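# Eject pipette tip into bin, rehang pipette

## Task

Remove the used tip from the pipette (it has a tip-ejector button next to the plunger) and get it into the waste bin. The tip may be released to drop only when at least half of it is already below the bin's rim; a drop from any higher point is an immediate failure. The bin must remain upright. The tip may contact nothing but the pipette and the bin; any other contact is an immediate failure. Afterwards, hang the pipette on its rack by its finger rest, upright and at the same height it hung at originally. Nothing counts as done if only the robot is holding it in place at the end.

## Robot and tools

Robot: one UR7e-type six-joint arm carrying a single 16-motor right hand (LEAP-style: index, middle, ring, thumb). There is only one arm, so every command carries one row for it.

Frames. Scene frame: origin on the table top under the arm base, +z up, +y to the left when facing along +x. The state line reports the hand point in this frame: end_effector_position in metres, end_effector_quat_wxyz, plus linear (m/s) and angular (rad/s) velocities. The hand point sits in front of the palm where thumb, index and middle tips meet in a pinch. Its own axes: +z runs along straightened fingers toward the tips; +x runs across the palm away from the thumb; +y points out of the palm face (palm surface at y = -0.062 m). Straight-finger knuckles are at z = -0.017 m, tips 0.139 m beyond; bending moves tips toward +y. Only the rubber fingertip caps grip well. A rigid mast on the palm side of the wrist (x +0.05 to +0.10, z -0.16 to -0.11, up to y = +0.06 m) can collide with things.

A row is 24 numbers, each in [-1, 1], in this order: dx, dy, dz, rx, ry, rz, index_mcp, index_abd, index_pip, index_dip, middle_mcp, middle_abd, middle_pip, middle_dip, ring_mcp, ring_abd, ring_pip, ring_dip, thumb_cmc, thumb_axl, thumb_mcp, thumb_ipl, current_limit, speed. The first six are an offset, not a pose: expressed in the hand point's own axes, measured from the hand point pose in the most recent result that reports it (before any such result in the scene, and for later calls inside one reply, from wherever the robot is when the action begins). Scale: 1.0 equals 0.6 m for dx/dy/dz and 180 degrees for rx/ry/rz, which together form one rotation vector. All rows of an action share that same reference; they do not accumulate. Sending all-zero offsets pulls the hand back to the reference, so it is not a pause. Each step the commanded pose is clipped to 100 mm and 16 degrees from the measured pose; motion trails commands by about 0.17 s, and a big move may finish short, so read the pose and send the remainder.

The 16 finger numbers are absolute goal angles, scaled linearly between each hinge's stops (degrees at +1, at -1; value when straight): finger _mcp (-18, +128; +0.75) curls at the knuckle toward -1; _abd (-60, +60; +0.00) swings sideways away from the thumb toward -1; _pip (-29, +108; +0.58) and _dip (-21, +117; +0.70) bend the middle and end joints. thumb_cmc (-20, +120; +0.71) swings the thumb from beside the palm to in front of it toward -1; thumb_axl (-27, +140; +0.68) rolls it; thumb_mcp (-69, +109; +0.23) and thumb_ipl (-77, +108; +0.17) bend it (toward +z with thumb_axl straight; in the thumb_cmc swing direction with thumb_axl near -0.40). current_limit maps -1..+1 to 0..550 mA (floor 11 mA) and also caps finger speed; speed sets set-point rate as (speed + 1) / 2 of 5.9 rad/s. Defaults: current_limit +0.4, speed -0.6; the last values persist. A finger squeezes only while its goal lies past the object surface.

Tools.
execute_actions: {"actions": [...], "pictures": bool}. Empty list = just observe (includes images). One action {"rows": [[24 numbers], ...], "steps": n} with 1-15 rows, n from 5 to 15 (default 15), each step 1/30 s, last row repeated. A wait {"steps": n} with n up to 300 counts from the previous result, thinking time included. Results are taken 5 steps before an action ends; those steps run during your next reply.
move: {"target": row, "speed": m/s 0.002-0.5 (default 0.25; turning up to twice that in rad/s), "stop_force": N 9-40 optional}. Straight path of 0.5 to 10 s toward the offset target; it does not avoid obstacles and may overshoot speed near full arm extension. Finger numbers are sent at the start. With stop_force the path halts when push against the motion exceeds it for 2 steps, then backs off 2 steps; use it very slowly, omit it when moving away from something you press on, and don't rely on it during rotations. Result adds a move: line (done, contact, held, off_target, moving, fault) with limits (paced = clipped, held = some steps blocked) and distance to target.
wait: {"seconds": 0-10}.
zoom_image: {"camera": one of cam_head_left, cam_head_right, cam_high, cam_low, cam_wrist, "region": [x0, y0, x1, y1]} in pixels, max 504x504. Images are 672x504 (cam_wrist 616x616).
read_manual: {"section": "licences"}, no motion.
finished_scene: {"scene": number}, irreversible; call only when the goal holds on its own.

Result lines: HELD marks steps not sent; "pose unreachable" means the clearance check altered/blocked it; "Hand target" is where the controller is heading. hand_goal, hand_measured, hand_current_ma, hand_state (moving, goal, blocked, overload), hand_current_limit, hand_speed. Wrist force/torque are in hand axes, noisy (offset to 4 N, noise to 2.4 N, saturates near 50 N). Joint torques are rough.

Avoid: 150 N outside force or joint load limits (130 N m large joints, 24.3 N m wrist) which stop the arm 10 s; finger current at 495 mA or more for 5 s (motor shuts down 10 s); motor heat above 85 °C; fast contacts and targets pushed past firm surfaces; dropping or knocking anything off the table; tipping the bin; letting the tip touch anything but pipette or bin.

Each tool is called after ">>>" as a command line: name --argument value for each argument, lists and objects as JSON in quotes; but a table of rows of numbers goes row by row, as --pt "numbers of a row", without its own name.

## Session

>>> execute_actions --actions '[]'

Scene clock: 0.00 s of 9600.00 s.
end_effector_position=(+0.8338, -0.0793, +0.2989) hand_goal=(+0.754, +0.000, +0.576, +0.696, +0.754, +0.000, +0.576, +0.696, +0.754, +0.000, +0.576, +0.696, +0.714, +0.678, +0.226, +0.168) hand_measured=(+0.754, +0.000, +0.576, +0.696, +0.754, +0.000, +0.576, +0.696, +0.754, +0.000, +0.576, +0.696, +0.714, +0.678, +0.226, +0.168) hand_current_ma=(+0, +0, +0, +0, +0, +0, +0, +0, +0, +0, +0, +0, +0, +0, +0, +0) hand_state=(goal, goal, goal, goal, goal, goal, goal, goal, goal, goal, goal, goal, goal, goal, goal, goal) hand_current_limit=0.40 hand_speed=-0.60 end_effector_quat_wxyz=(+0.148, -0.014, +0.966, -0.210) end_effector_velocity=(+0.000, +0.001, +0.000) end_effector_angular_velocity=(+0.000, -0.001, +0.001)
Joint positions: [-0.229 -0.912  1.171 -2.257 -1.877 -1.938]
Joint velocities: [ 0.001 -0.     0.    -0.001  0.001 -0.   ]
Joint torques (N m, as the arm reports them, + toward a larger angle): no reading
Motor temperatures (°C, as the motors report them): [34 36 32 40 36 42]
Wrist force (N, on the end effector, along its own x y z axes, offset not removed): no reading
Wrist torque (N m, same axes, about the end effector's origin, offset not removed): no reading
Hand target: +0.834, -0.079, +0.299; +0.148, -0.014, +0.966, -0.210
camera_calibration (this result's frames):
cam_wrist: T_world_to_cam=[[0.749379, 0.66196, 0.0155286, -0.55106], [0.179871, -0.226084, 0.957357, -0.491274], [0.637243, -0.71463, -0.28849, -0.376517], [0, 0, 0, 1]] pos_world=[0.741251, -0.0153596, 0.37026]

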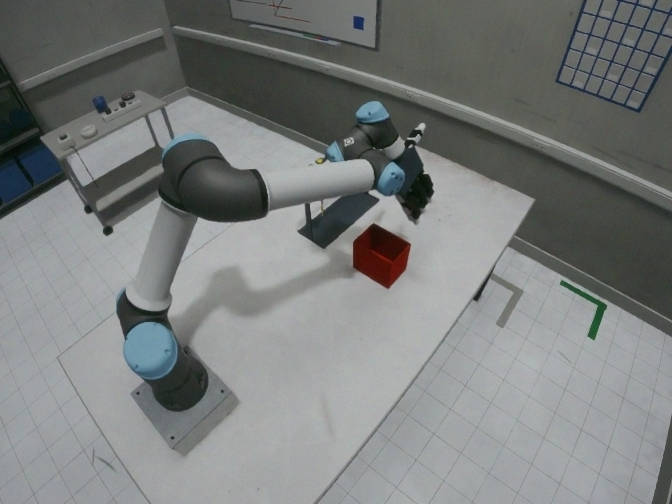

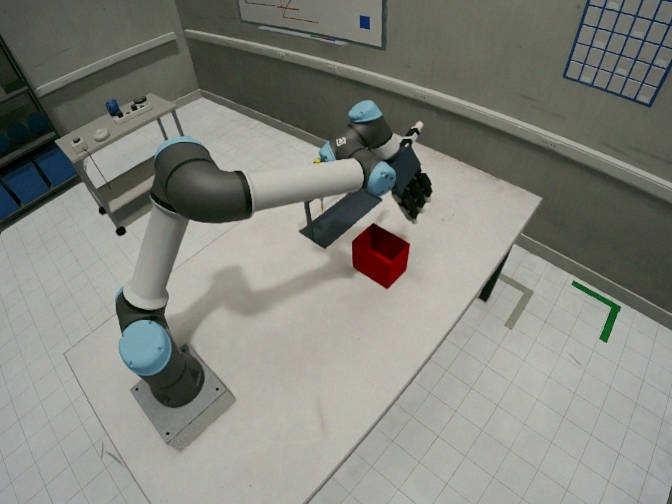

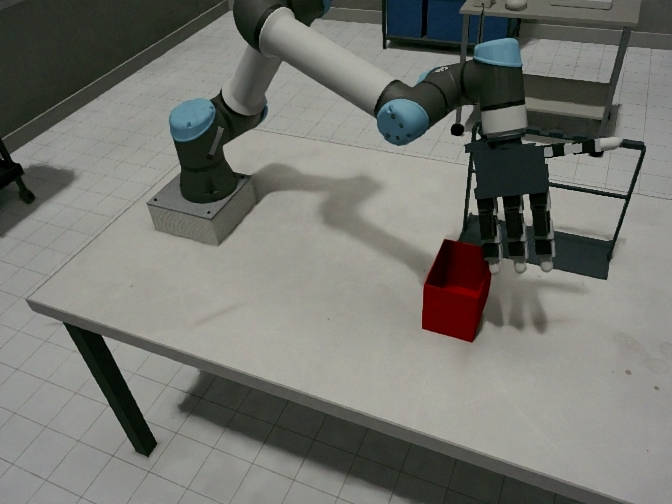

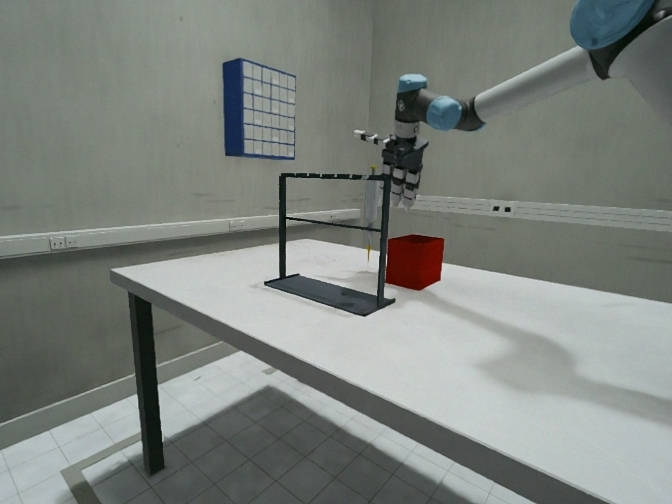

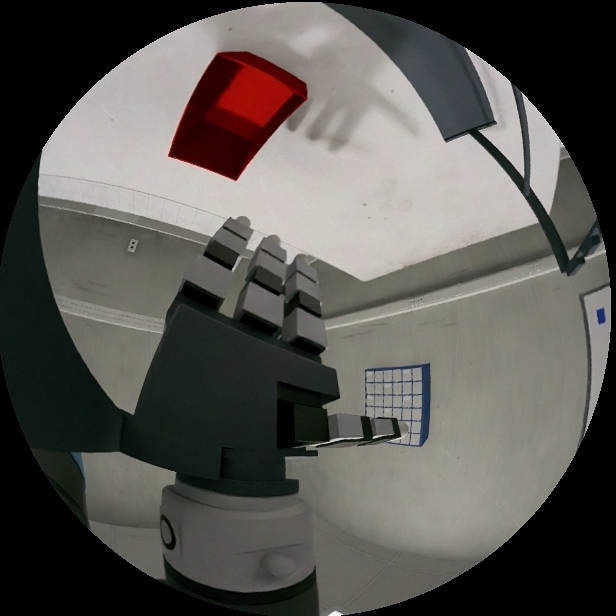

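>>> move --target '[0.1206,0.2231,-0.0985,-0.0950,-0.3966,0.1086, 0.754,0,0.576,0.696, 0.754,0,0.576,0.696, 0.754,0,0.576,0.696, 0.78,0.678,0.226,0.168, 0.4,-0.6]' --speed 0.3

Scene clock: 3.60 s of 9600.00 s.
end_effector_position=(+0.7519, +0.0599, +0.2750) hand_goal=(+0.754, +0.000, +0.576, +0.696, +0.754, +0.000, +0.576, +0.696, +0.754, +0.000, +0.576, +0.696, +0.780, +0.678, +0.226, +0.168) hand_measured=(+0.750, -0.002, +0.576, +0.696, +0.752, -0.002, +0.576, +0.696, +0.752, -0.002, +0.576, +0.696, +0.778, +0.678, +0.224, +0.168) hand_current_ma=(-17, -13, +4, +0, -15, -12, +4, +0, -16, -12, +4, +0, -8, -4, -14, -2) hand_state=(goal, goal, goal, goal, goal, goal, goal, goal, goal, goal, goal, goal, goal, goal, goal, goal) hand_current_limit=0.40 hand_speed=-0.60 end_effector_quat_wxyz=(+0.706, -0.001, +0.708, +0.001) end_effector_velocity=(+0.000, +0.000, +0.000) end_effector_angular_velocity=(+0.003, -0.012, +0.000)
Joint positions: [-0.264 -0.649  1.781 -4.279 -1.261 -1.565]
Joint velocities: [ 0.001  0.008 -0.007 -0.013 -0.001  0.007]
Joint torques (N m, as the arm reports them, + toward a larger angle): [ 12.58 -38.64 -17.36  -3.72  -1.51   1.42]
Motor temperatures (°C, as the motors report them): [34 36 32 40 36 42]
Wrist force (N, on the end effector, along its own x y z axes, offset not removed): [-3.3 -1.6 1.6]
Wrist torque (N m, same axes, about the end effector's origin, offset not removed): [-0.28 0.42 -0.75]
Hand target: +0.752, +0.060, +0.275; +0.707, -0.001, +0.707, +0.001
Off the commanded pose: 0.000 m, 0 deg.
Kept back: nothing.
move: done
camera_calibration (this result's frames):
cam_wrist: T_world_to_cam=[[-0.059289, 0.623142, 0.779858, -0.181258], [-0.685929, -0.593018, 0.4217, 0.398055], [0.725249, -0.509925, 0.46259, -0.516775], [0, 0, 0, 1]] pos_world=[0.637081, 0.0854865, 0.212551]

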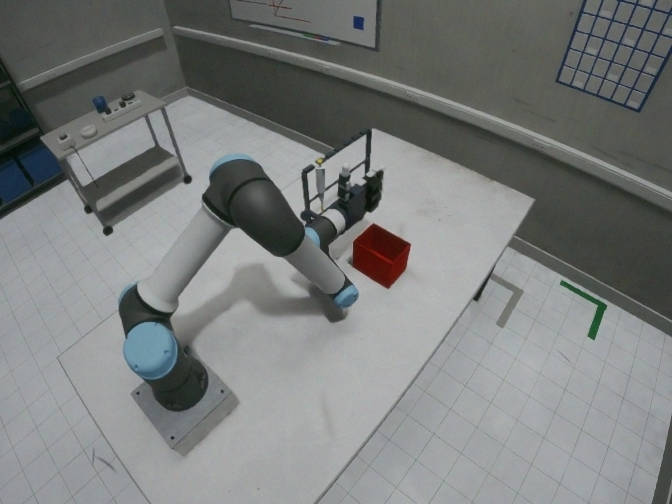

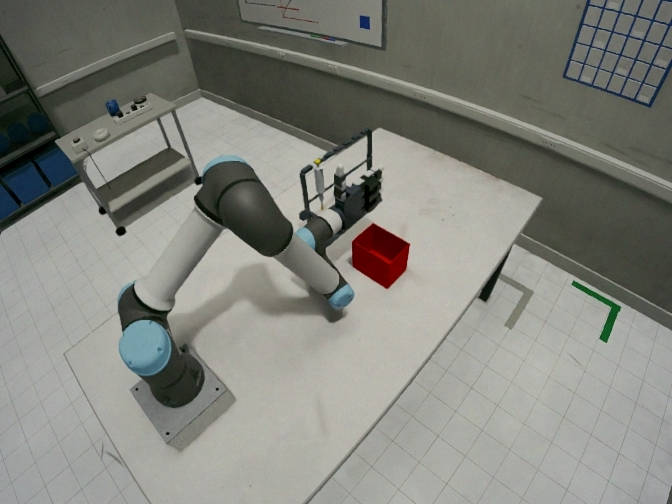

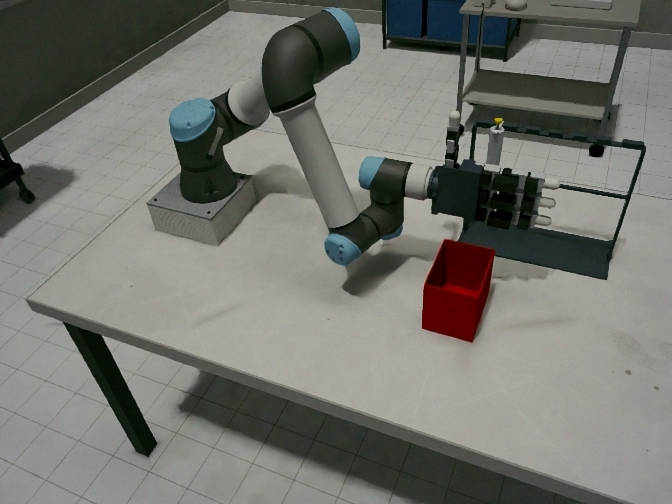

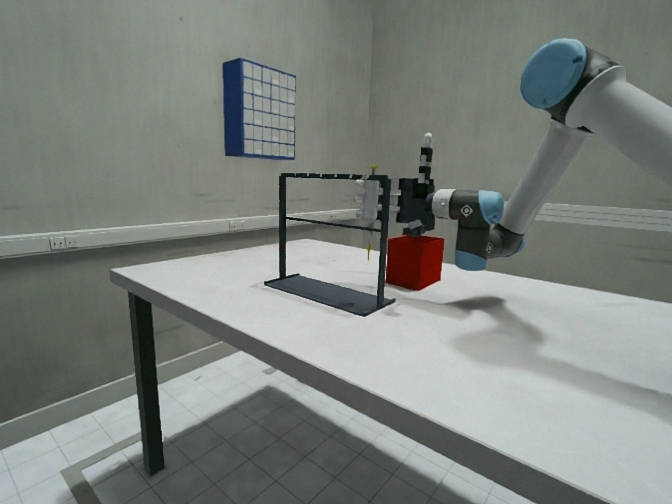

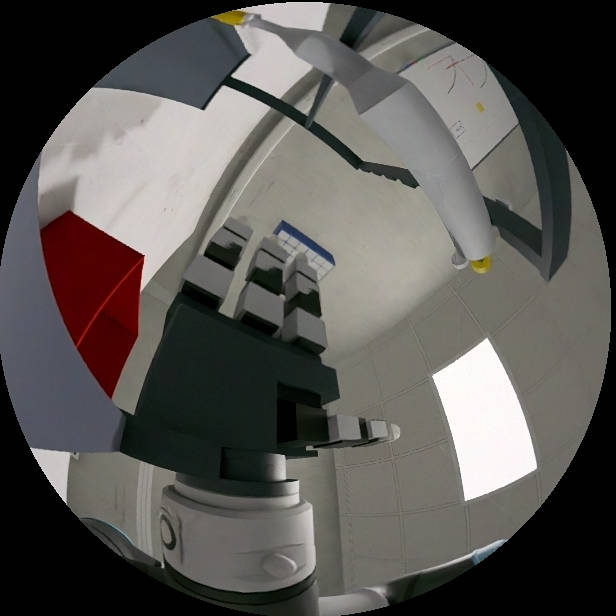

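>>> zoom_image --camera "cam_high" --region '[465, 100, 525, 145]'

>>> zoom_image --camera "cam_low" --region '[340, 150, 410, 200]'

>>> zoom_image --camera "cam_wrist" --region '[430, 190, 530, 290]'

Region (465, 100, 525, 145) of cam_high's 672x504 image, scaled by 8.400, with more detail than that image has; it fills the top 378 rows of this view, and the rest is white.

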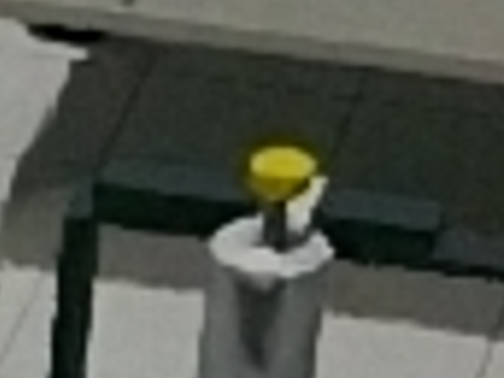

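Region (340, 150, 410, 200) of cam_low's 672x504 image, scaled by 7.200, with more detail than that image has; it fills the top 360 rows of this view, and the rest is white.

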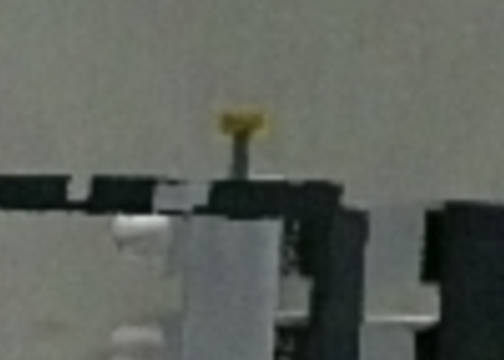

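Region (430, 190, 530, 290) of cam_wrist's 616x616 image, scaled by 5.040, with more detail than that image has.

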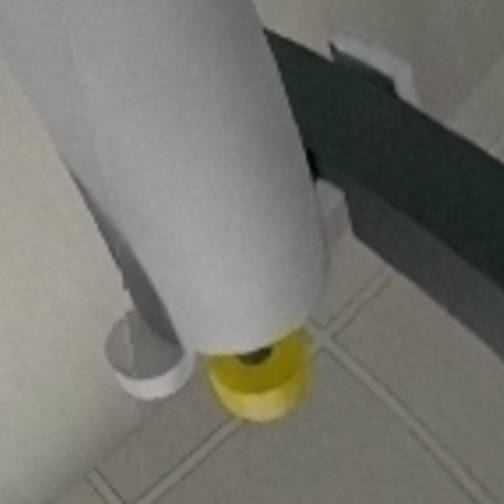

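>>> move --target '[0.021,0.0918,0.006,0,0,0, 0.85,0,0.576,0.696, 0.30,-0.05,0.1,0.4, 0.85,0,0.576,0.696, 0.78,0.678,0.226,0.168, 0.4,-0.4]' --speed 0.1

>>> zoom_image --camera "cam_wrist" --region '[370, 240, 490, 360]'

Scene clock: 6.10 s of 9600.00 s.
end_effector_position=(+0.7554, +0.1147, +0.2624) hand_goal=(+0.850, +0.000, +0.576, +0.696, +0.300, -0.050, +0.100, +0.400, +0.850, +0.000, +0.576, +0.696, +0.780, +0.678, +0.226, +0.168) hand_measured=(+0.848, -0.002, +0.576, +0.696, +0.302, -0.052, +0.104, +0.402, +0.848, -0.002, +0.576, +0.696, +0.780, +0.678, +0.224, +0.168) hand_current_ma=(-12, -13, +4, +0, +11, -12, +15, +15, -11, -12, +4, +0, -4, -4, -14, -2) hand_state=(goal, goal, goal, goal, goal, goal, goal, goal, goal, goal, goal, goal, goal, goal, goal, goal) hand_current_limit=0.40 hand_speed=-0.40 end_effector_quat_wxyz=(+0.706, -0.001, +0.708, +0.000) end_effector_velocity=(-0.000, +0.003, -0.001) end_effector_angular_velocity=(+0.000, +0.002, +0.002)
Joint positions: [-0.158 -0.619  1.761 -4.29  -1.367 -1.566]
Joint velocities: [ 0.004  0.001 -0.     0.001 -0.003  0.   ]
Joint torques (N m, as the arm reports them, + toward a larger angle): [ 10.49 -40.41 -17.17  -0.42  -1.18  -1.68]
Motor temperatures (°C, as the motors report them): [34 36 32 40 36 42]
Wrist force (N, on the end effector, along its own x y z axes, offset not removed): [-4.6 2.3 -0.5]
Wrist torque (N m, same axes, about the end effector's origin, offset not removed): [0.33 0.83 -0.54]
Hand target: +0.755, +0.115, +0.262; +0.706, -0.001, +0.708, +0.000
Off the commanded pose: 0.000 m, 0 deg.
Kept back: nothing.
move: done
camera_calibration (this result's frames):
cam_wrist: T_world_to_cam=[[-0.0592752, 0.623318, 0.779719, -0.205361], [-0.6859, -0.592938, 0.42186, 0.43827], [0.725278, -0.509803, 0.46268, -0.485533], [0, 0, 0, 1]] pos_world=[0.640583, 0.140346, 0.199881]

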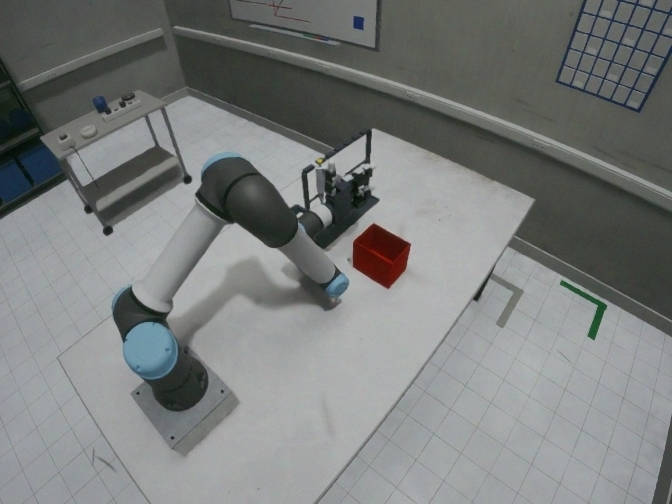

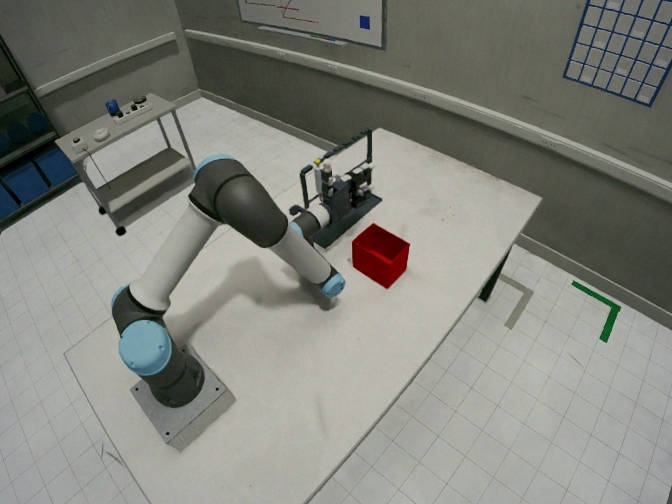

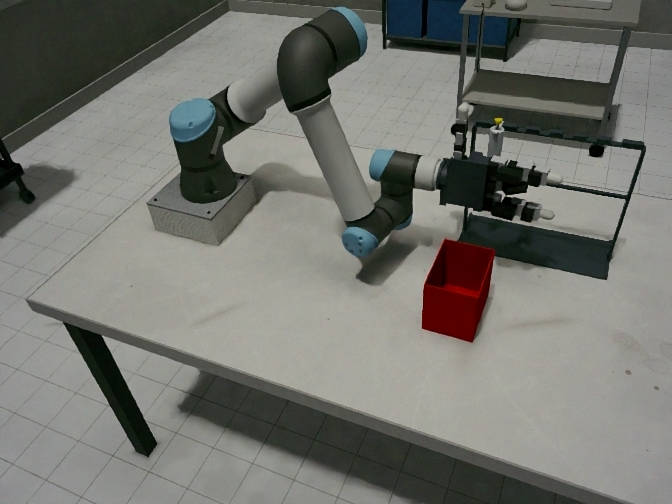

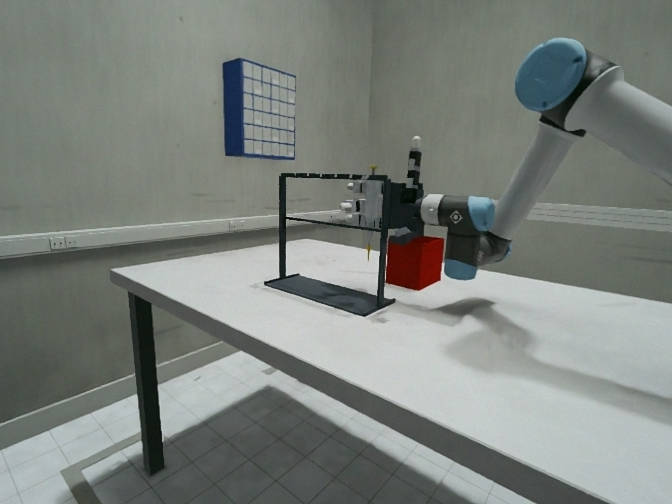

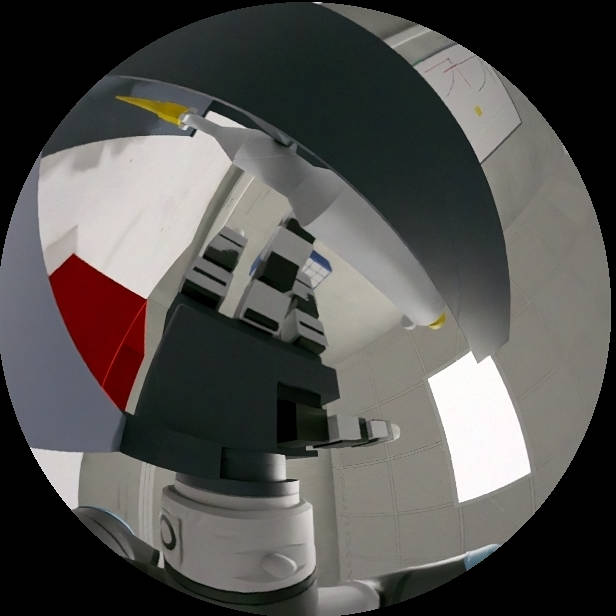

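Region (370, 240, 490, 360) of cam_wrist's 616x616 image, scaled by 4.200, with more detail than that image has.

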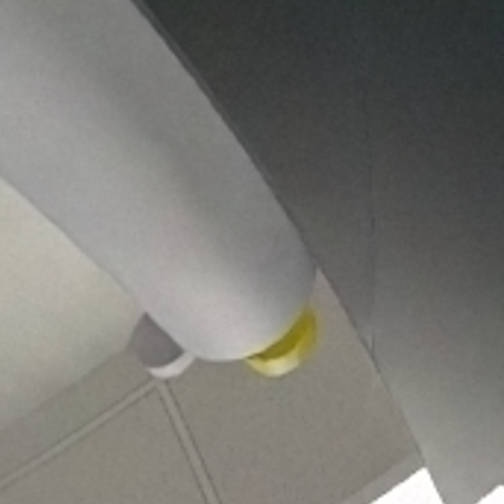

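>>> move --target '[0,0.1188,-0.004,0,0,0, 0.85,0,0.576,0.696, 0.30,-0.05,0.1,0.4, 0.85,0,0.576,0.696, 0.78,0.678,0.226,0.168, 0.4,-0.4]' --speed 0.05

>>> zoom_image --camera "cam_high" --region '[465, 100, 525, 145]'

>>> zoom_image --camera "cam_wrist" --region '[300, 250, 420, 370]'

Scene clock: 8.90 s of 9600.00 s.
end_effector_position=(+0.7530, +0.1858, +0.2622) hand_goal=(+0.850, +0.000, +0.576, +0.696, +0.300, -0.050, +0.100, +0.400, +0.850, +0.000, +0.576, +0.696, +0.780, +0.678, +0.226, +0.168) hand_measured=(+0.848, -0.002, +0.576, +0.696, +0.302, -0.052, +0.104, +0.402, +0.848, -0.002, +0.576, +0.696, +0.780, +0.678, +0.224, +0.168) hand_current_ma=(-12, -13, +4, +0, +11, -12, +15, +15, -11, -12, +4, +0, -4, -4, -14, -2) hand_state=(goal, goal, goal, goal, goal, goal, goal, goal, goal, goal, goal, goal, goal, goal, goal, goal) hand_current_limit=0.40 hand_speed=-0.40 end_effector_quat_wxyz=(+0.706, -0.001, +0.708, +0.000) end_effector_velocity=(-0.000, +0.002, -0.000) end_effector_angular_velocity=(+0.000, +0.001, -0.001)
Joint positions: [-0.021 -0.613  1.742 -4.276 -1.504 -1.567]
Joint velocities: [ 0.004  0.001 -0.     0.001 -0.005  0.   ]
Joint torques (N m, as the arm reports them, + toward a larger angle): [ 11.77 -40.11 -18.33  -0.63  -1.36  -1.82]
Motor temperatures (°C, as the motors report them): [34 36 32 40 36 42]
Wrist force (N, on the end effector, along its own x y z axes, offset not removed): [-1.6 -3.3 4.4]
Wrist torque (N m, same axes, about the end effector's origin, offset not removed): [-0.76 0.03 -0.30]
Hand target: +0.753, +0.186, +0.262; +0.706, -0.001, +0.708, +0.000
Off the commanded pose: 0.000 m, 0 deg.
Kept back: nothing.
move: done
camera_calibration (this result's frames):
cam_wrist: T_world_to_cam=[[-0.059253, 0.623543, 0.77954, -0.249689], [-0.685877, -0.592824, 0.422057, 0.478681], [0.725301, -0.509661, 0.4628, -0.447531], [0, 0, 0, 1]] pos_world=[0.638116, 0.211376, 0.199729]

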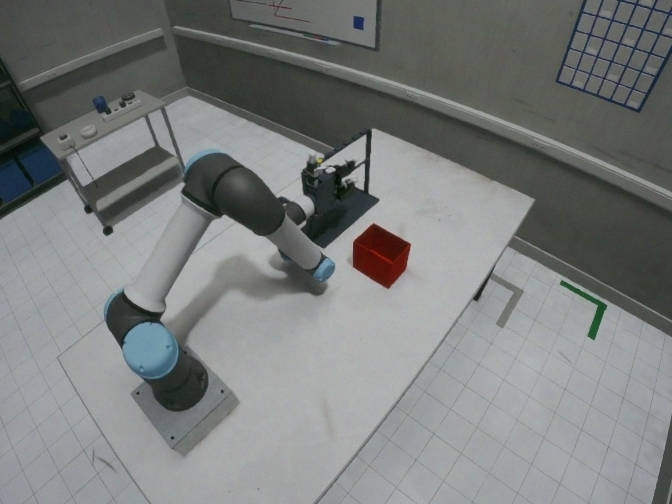

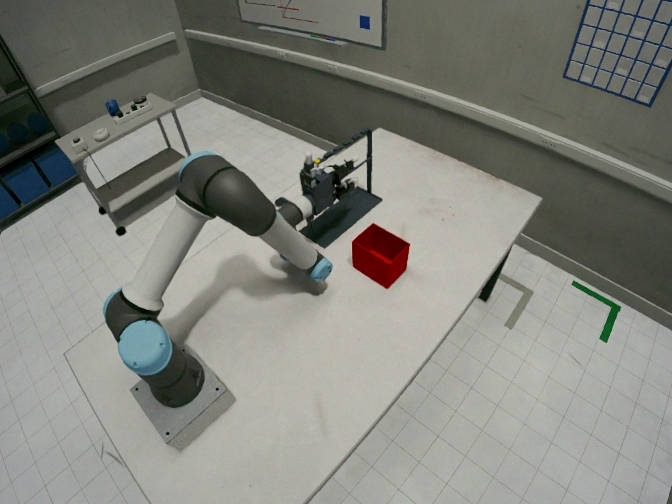

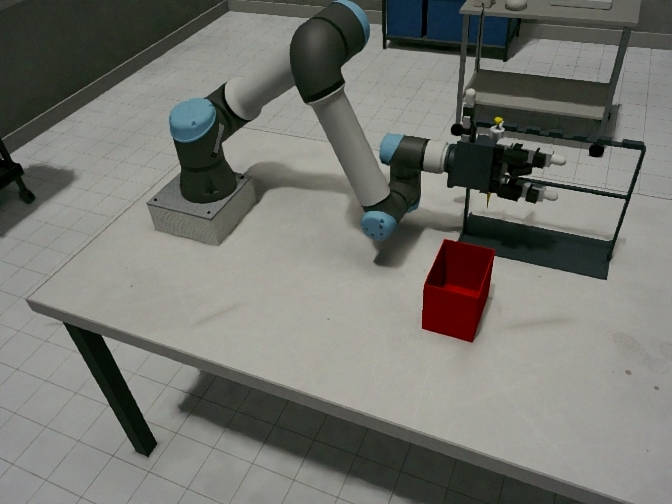

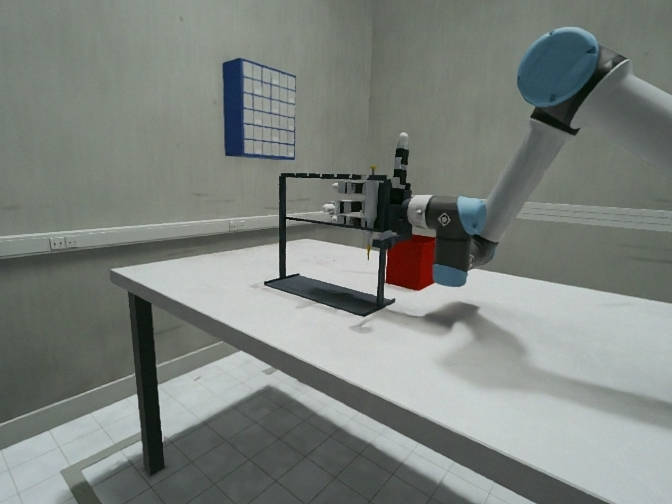

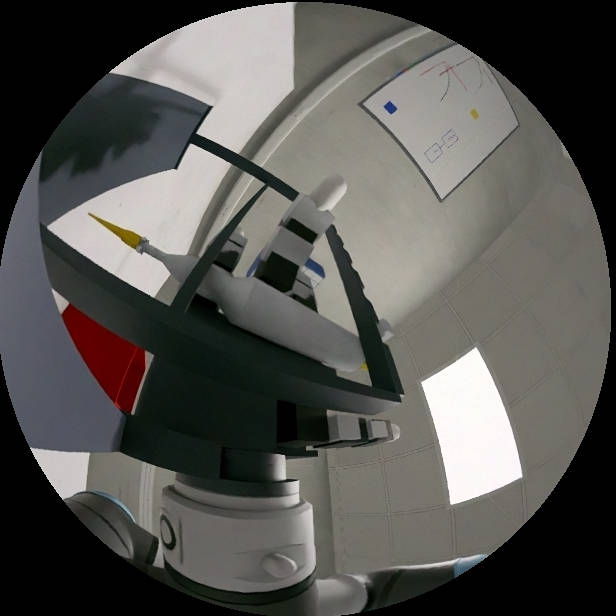

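Region (465, 100, 525, 145) of cam_high's 672x504 image, scaled by 8.400, with more detail than that image has; it fills the top 378 rows of this view, and the rest is white.

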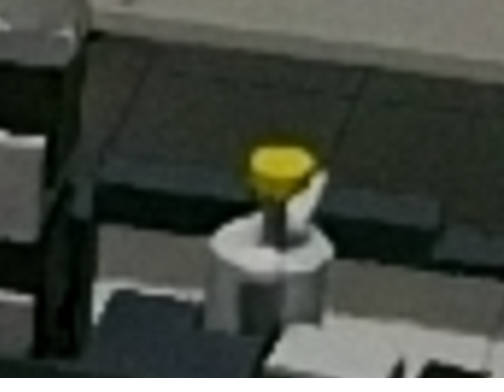

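Region (300, 250, 420, 370) of cam_wrist's 616x616 image, scaled by 4.200, with more detail than that image has.

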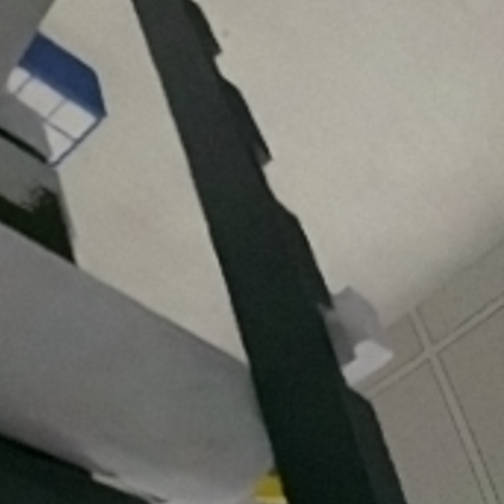

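>>> move --target '[0,0,0,0,0,0, 0.85,0,0.576,0.696, 0.30,-0.05,-1.0,-0.14, 0.85,0,0.576,0.696, 0.78,0.678,0.226,0.168, 0.7,-0.6]' --speed 0.02

>>> move --target '[-0.033,0,0,0,0,0, 0.85,0,0.576,0.696, 0.30,-0.05,-1.0,-0.25, 0.85,0,0.576,0.696, 0.78,0.678,0.226,0.168, 0.7,-0.6]' --speed 0.03

Scene clock: 10.70 s of 9600.00 s.
end_effector_position=(+0.7530, +0.1858, +0.2622) hand_goal=(+0.850, +0.000, +0.576, +0.696, +0.300, -0.050, -1.000, -0.140, +0.850, +0.000, +0.576, +0.696, +0.780, +0.678, +0.226, +0.168) hand_measured=(+0.848, -0.002, +0.576, +0.696, +0.306, -0.052, -0.910, -0.116, +0.848, -0.002, +0.576, +0.696, +0.780, +0.678, +0.224, +0.168) hand_current_ma=(-11, -13, +4, +0, +31, -12, +457, +120, -11, -13, +4, +0, -4, -4, -14, -2) hand_state=(goal, goal, goal, goal, goal, goal, blocked, blocked, goal, goal, goal, goal, goal, goal, goal, goal) hand_current_limit=0.70 hand_speed=-0.60 end_effector_quat_wxyz=(+0.706, -0.001, +0.708, +0.000) end_effector_velocity=(-0.000, -0.000, -0.000) end_effector_angular_velocity=(+0.000, +0.001, -0.001)
Joint positions: [-0.021 -0.612  1.742 -4.276 -1.504 -1.567]
Joint velocities: [ 0.    -0.     0.001 -0.    -0.001  0.   ]
Joint torques (N m, as the arm reports them, + toward a larger angle): [-12.54 -54.93   0.48  -3.8    1.18  -1.53]
Motor temperatures (°C, as the motors report them): [34 36 32 40 36 42]
Wrist force (N, on the end effector, along its own x y z axes, offset not removed): [-3.6 -2.4 1.4]
Wrist torque (N m, same axes, about the end effector's origin, offset not removed): [-0.22 0.48 -0.44]
Hand target: +0.753, +0.186, +0.262; +0.706, -0.001, +0.708, +0.000
Off the commanded pose: 0.000 m, 0 deg.
Kept back: nothing.
move: done
camera_calibration (this result's frames):
cam_wrist: T_world_to_cam=[[-0.0592322, 0.623542, 0.779543, -0.249683], [-0.685858, -0.592829, 0.42208, 0.478675], [0.725321, -0.509655, 0.462776, -0.447527], [0, 0, 0, 1]] pos_world=[0.638114, 0.211376, 0.199704]

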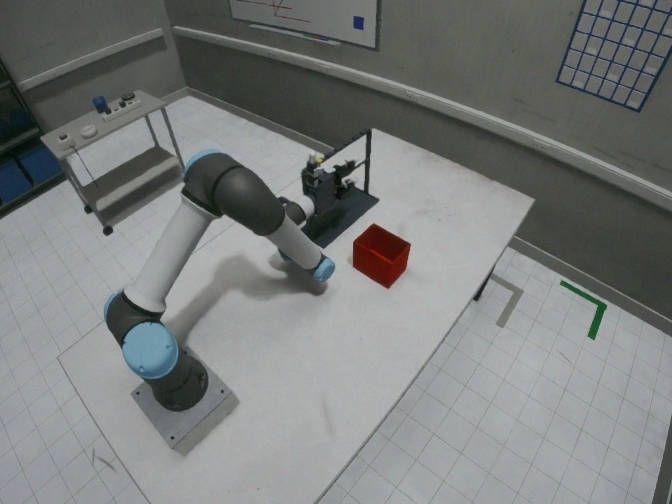

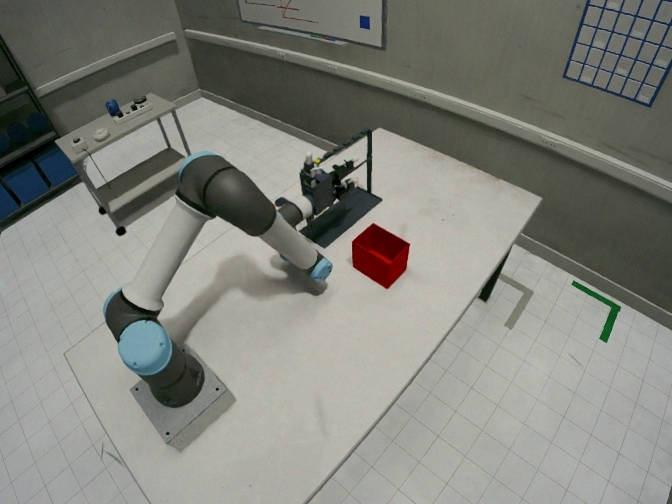

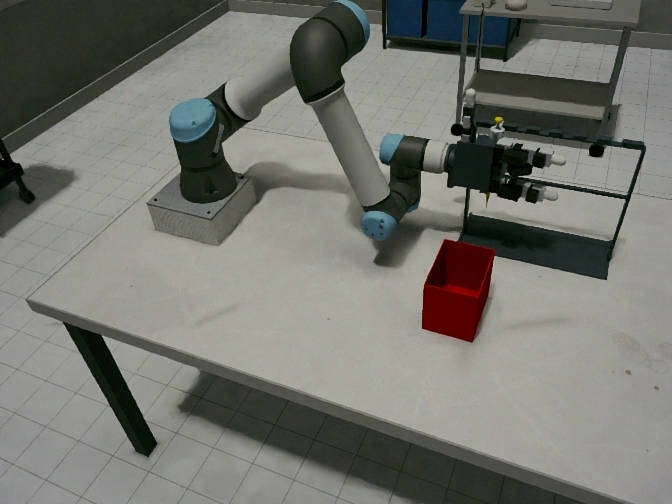

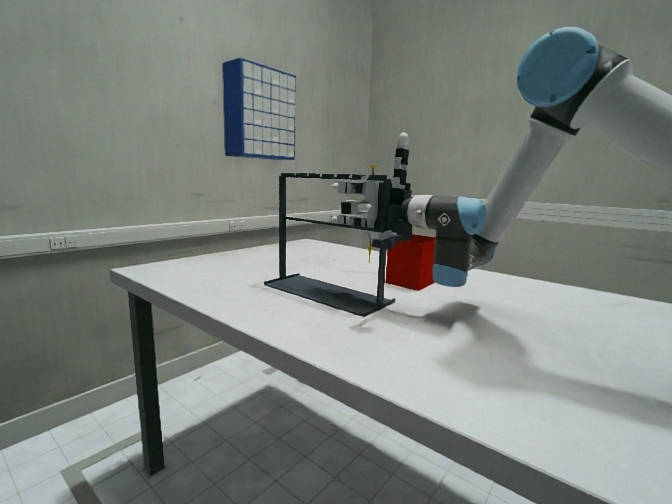

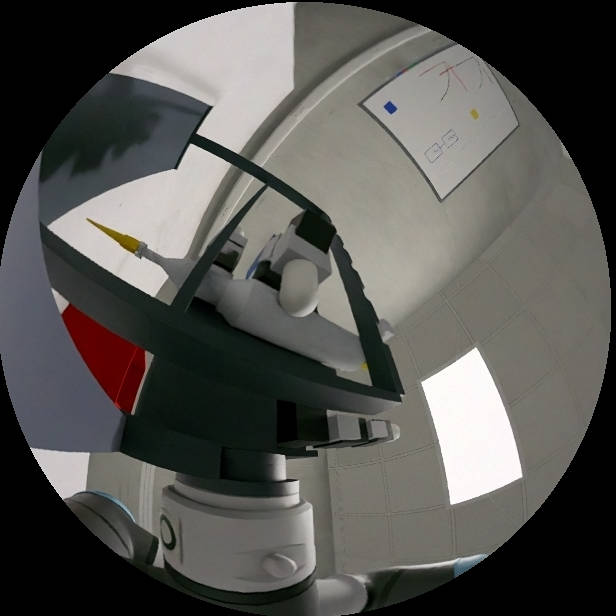

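Scene clock: 11.70 s of 9600.00 s.
end_effector_position=(+0.7530, +0.1858, +0.2818) hand_goal=(+0.850, +0.000, +0.576, +0.696, +0.300, -0.050, -1.000, -0.250, +0.850, +0.000, +0.576, +0.696, +0.780, +0.678, +0.226, +0.168) hand_measured=(+0.848, -0.004, +0.576, +0.696, +0.306, -0.052, -0.910, -0.124, +0.848, -0.002, +0.576, +0.696, +0.780, +0.678, +0.224, +0.168) hand_current_ma=(-11, -13, +4, +0, +31, -12, +457, +467, -11, -13, +4, +0, -4, -4, -14, -2) hand_state=(goal, goal, goal, goal, goal, goal, blocked, blocked, goal, goal, goal, goal, goal, goal, goal, goal) hand_current_limit=0.70 hand_speed=-0.60 end_effector_quat_wxyz=(+0.706, -0.001, +0.708, +0.000) end_effector_velocity=(-0.000, +0.000, +0.001) end_effector_angular_velocity=(+0.000, +0.002, +0.001)
Joint positions: [-0.021 -0.655  1.754 -4.246 -1.504 -1.567]
Joint velocities: [-0.    -0.004  0.002  0.003  0.001  0.   ]
Joint torques (N m, as the arm reports them, + toward a larger angle): [-11.49 -55.95  -2.57  -0.76   1.31   0.05]
Motor temperatures (°C, as the motors report them): [34 36 32 40 36 42]
Wrist force (N, on the end effector, along its own x y z axes, offset not removed): [-2.2 -3.4 3.3]
Wrist torque (N m, same axes, about the end effector's origin, offset not removed): [-0.66 0.35 -0.50]
Hand target: +0.753, +0.186, +0.282; +0.706, -0.001, +0.708, +0.000
Off the commanded pose: 0.000 m, 0 deg.
Kept back: nothing.
move: done
camera_calibration (this result's frames):
cam_wrist: T_world_to_cam=[[-0.0592429, 0.623543, 0.779541, -0.264986], [-0.685864, -0.592829, 0.422072, 0.47043], [0.725314, -0.509654, 0.462787, -0.456604], [0, 0, 0, 1]] pos_world=[0.638134, 0.211404, 0.219323]

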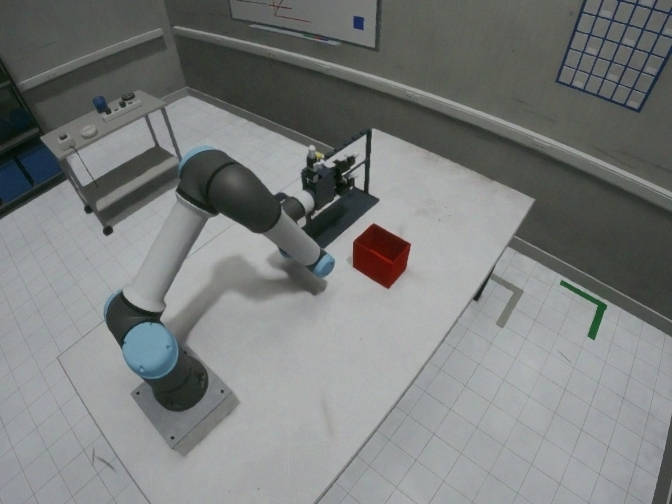

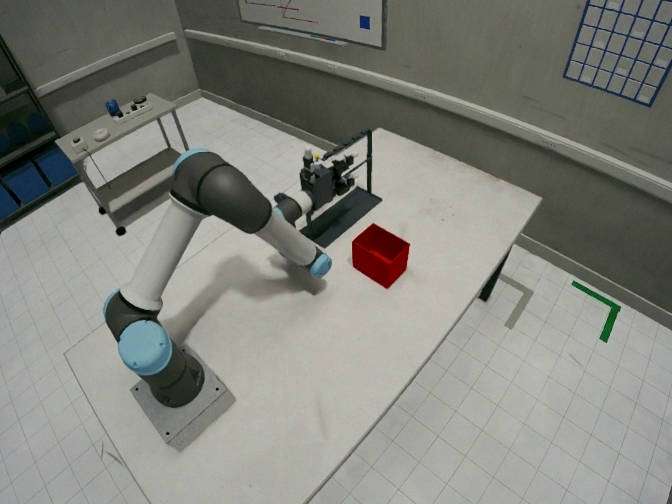

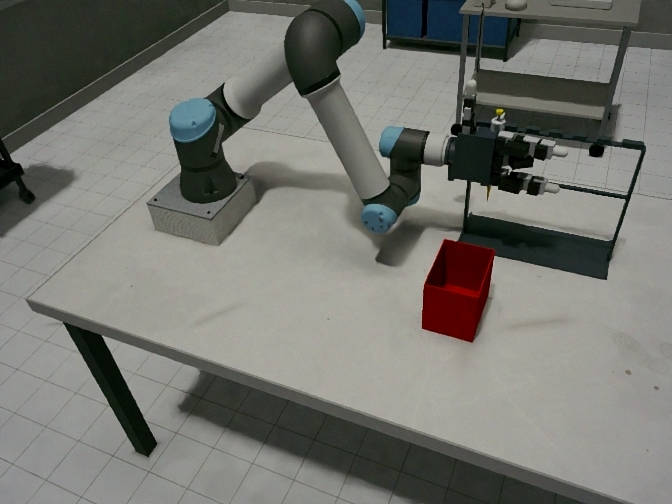

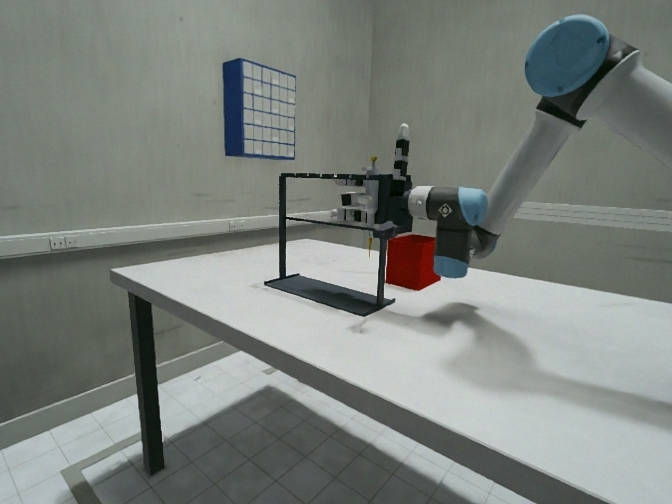

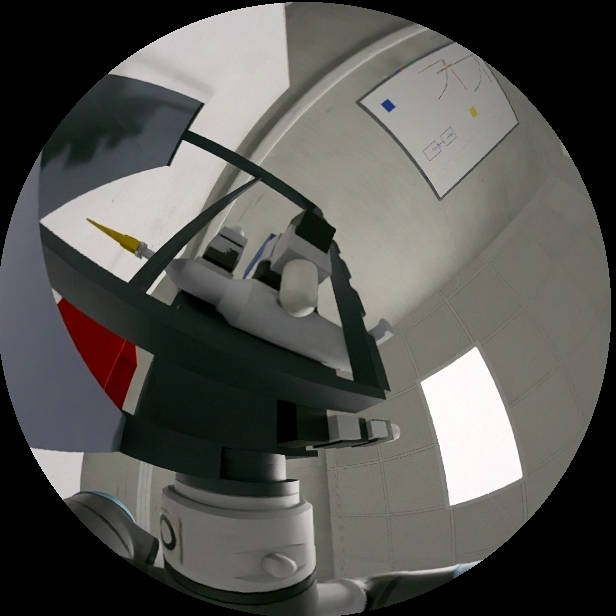

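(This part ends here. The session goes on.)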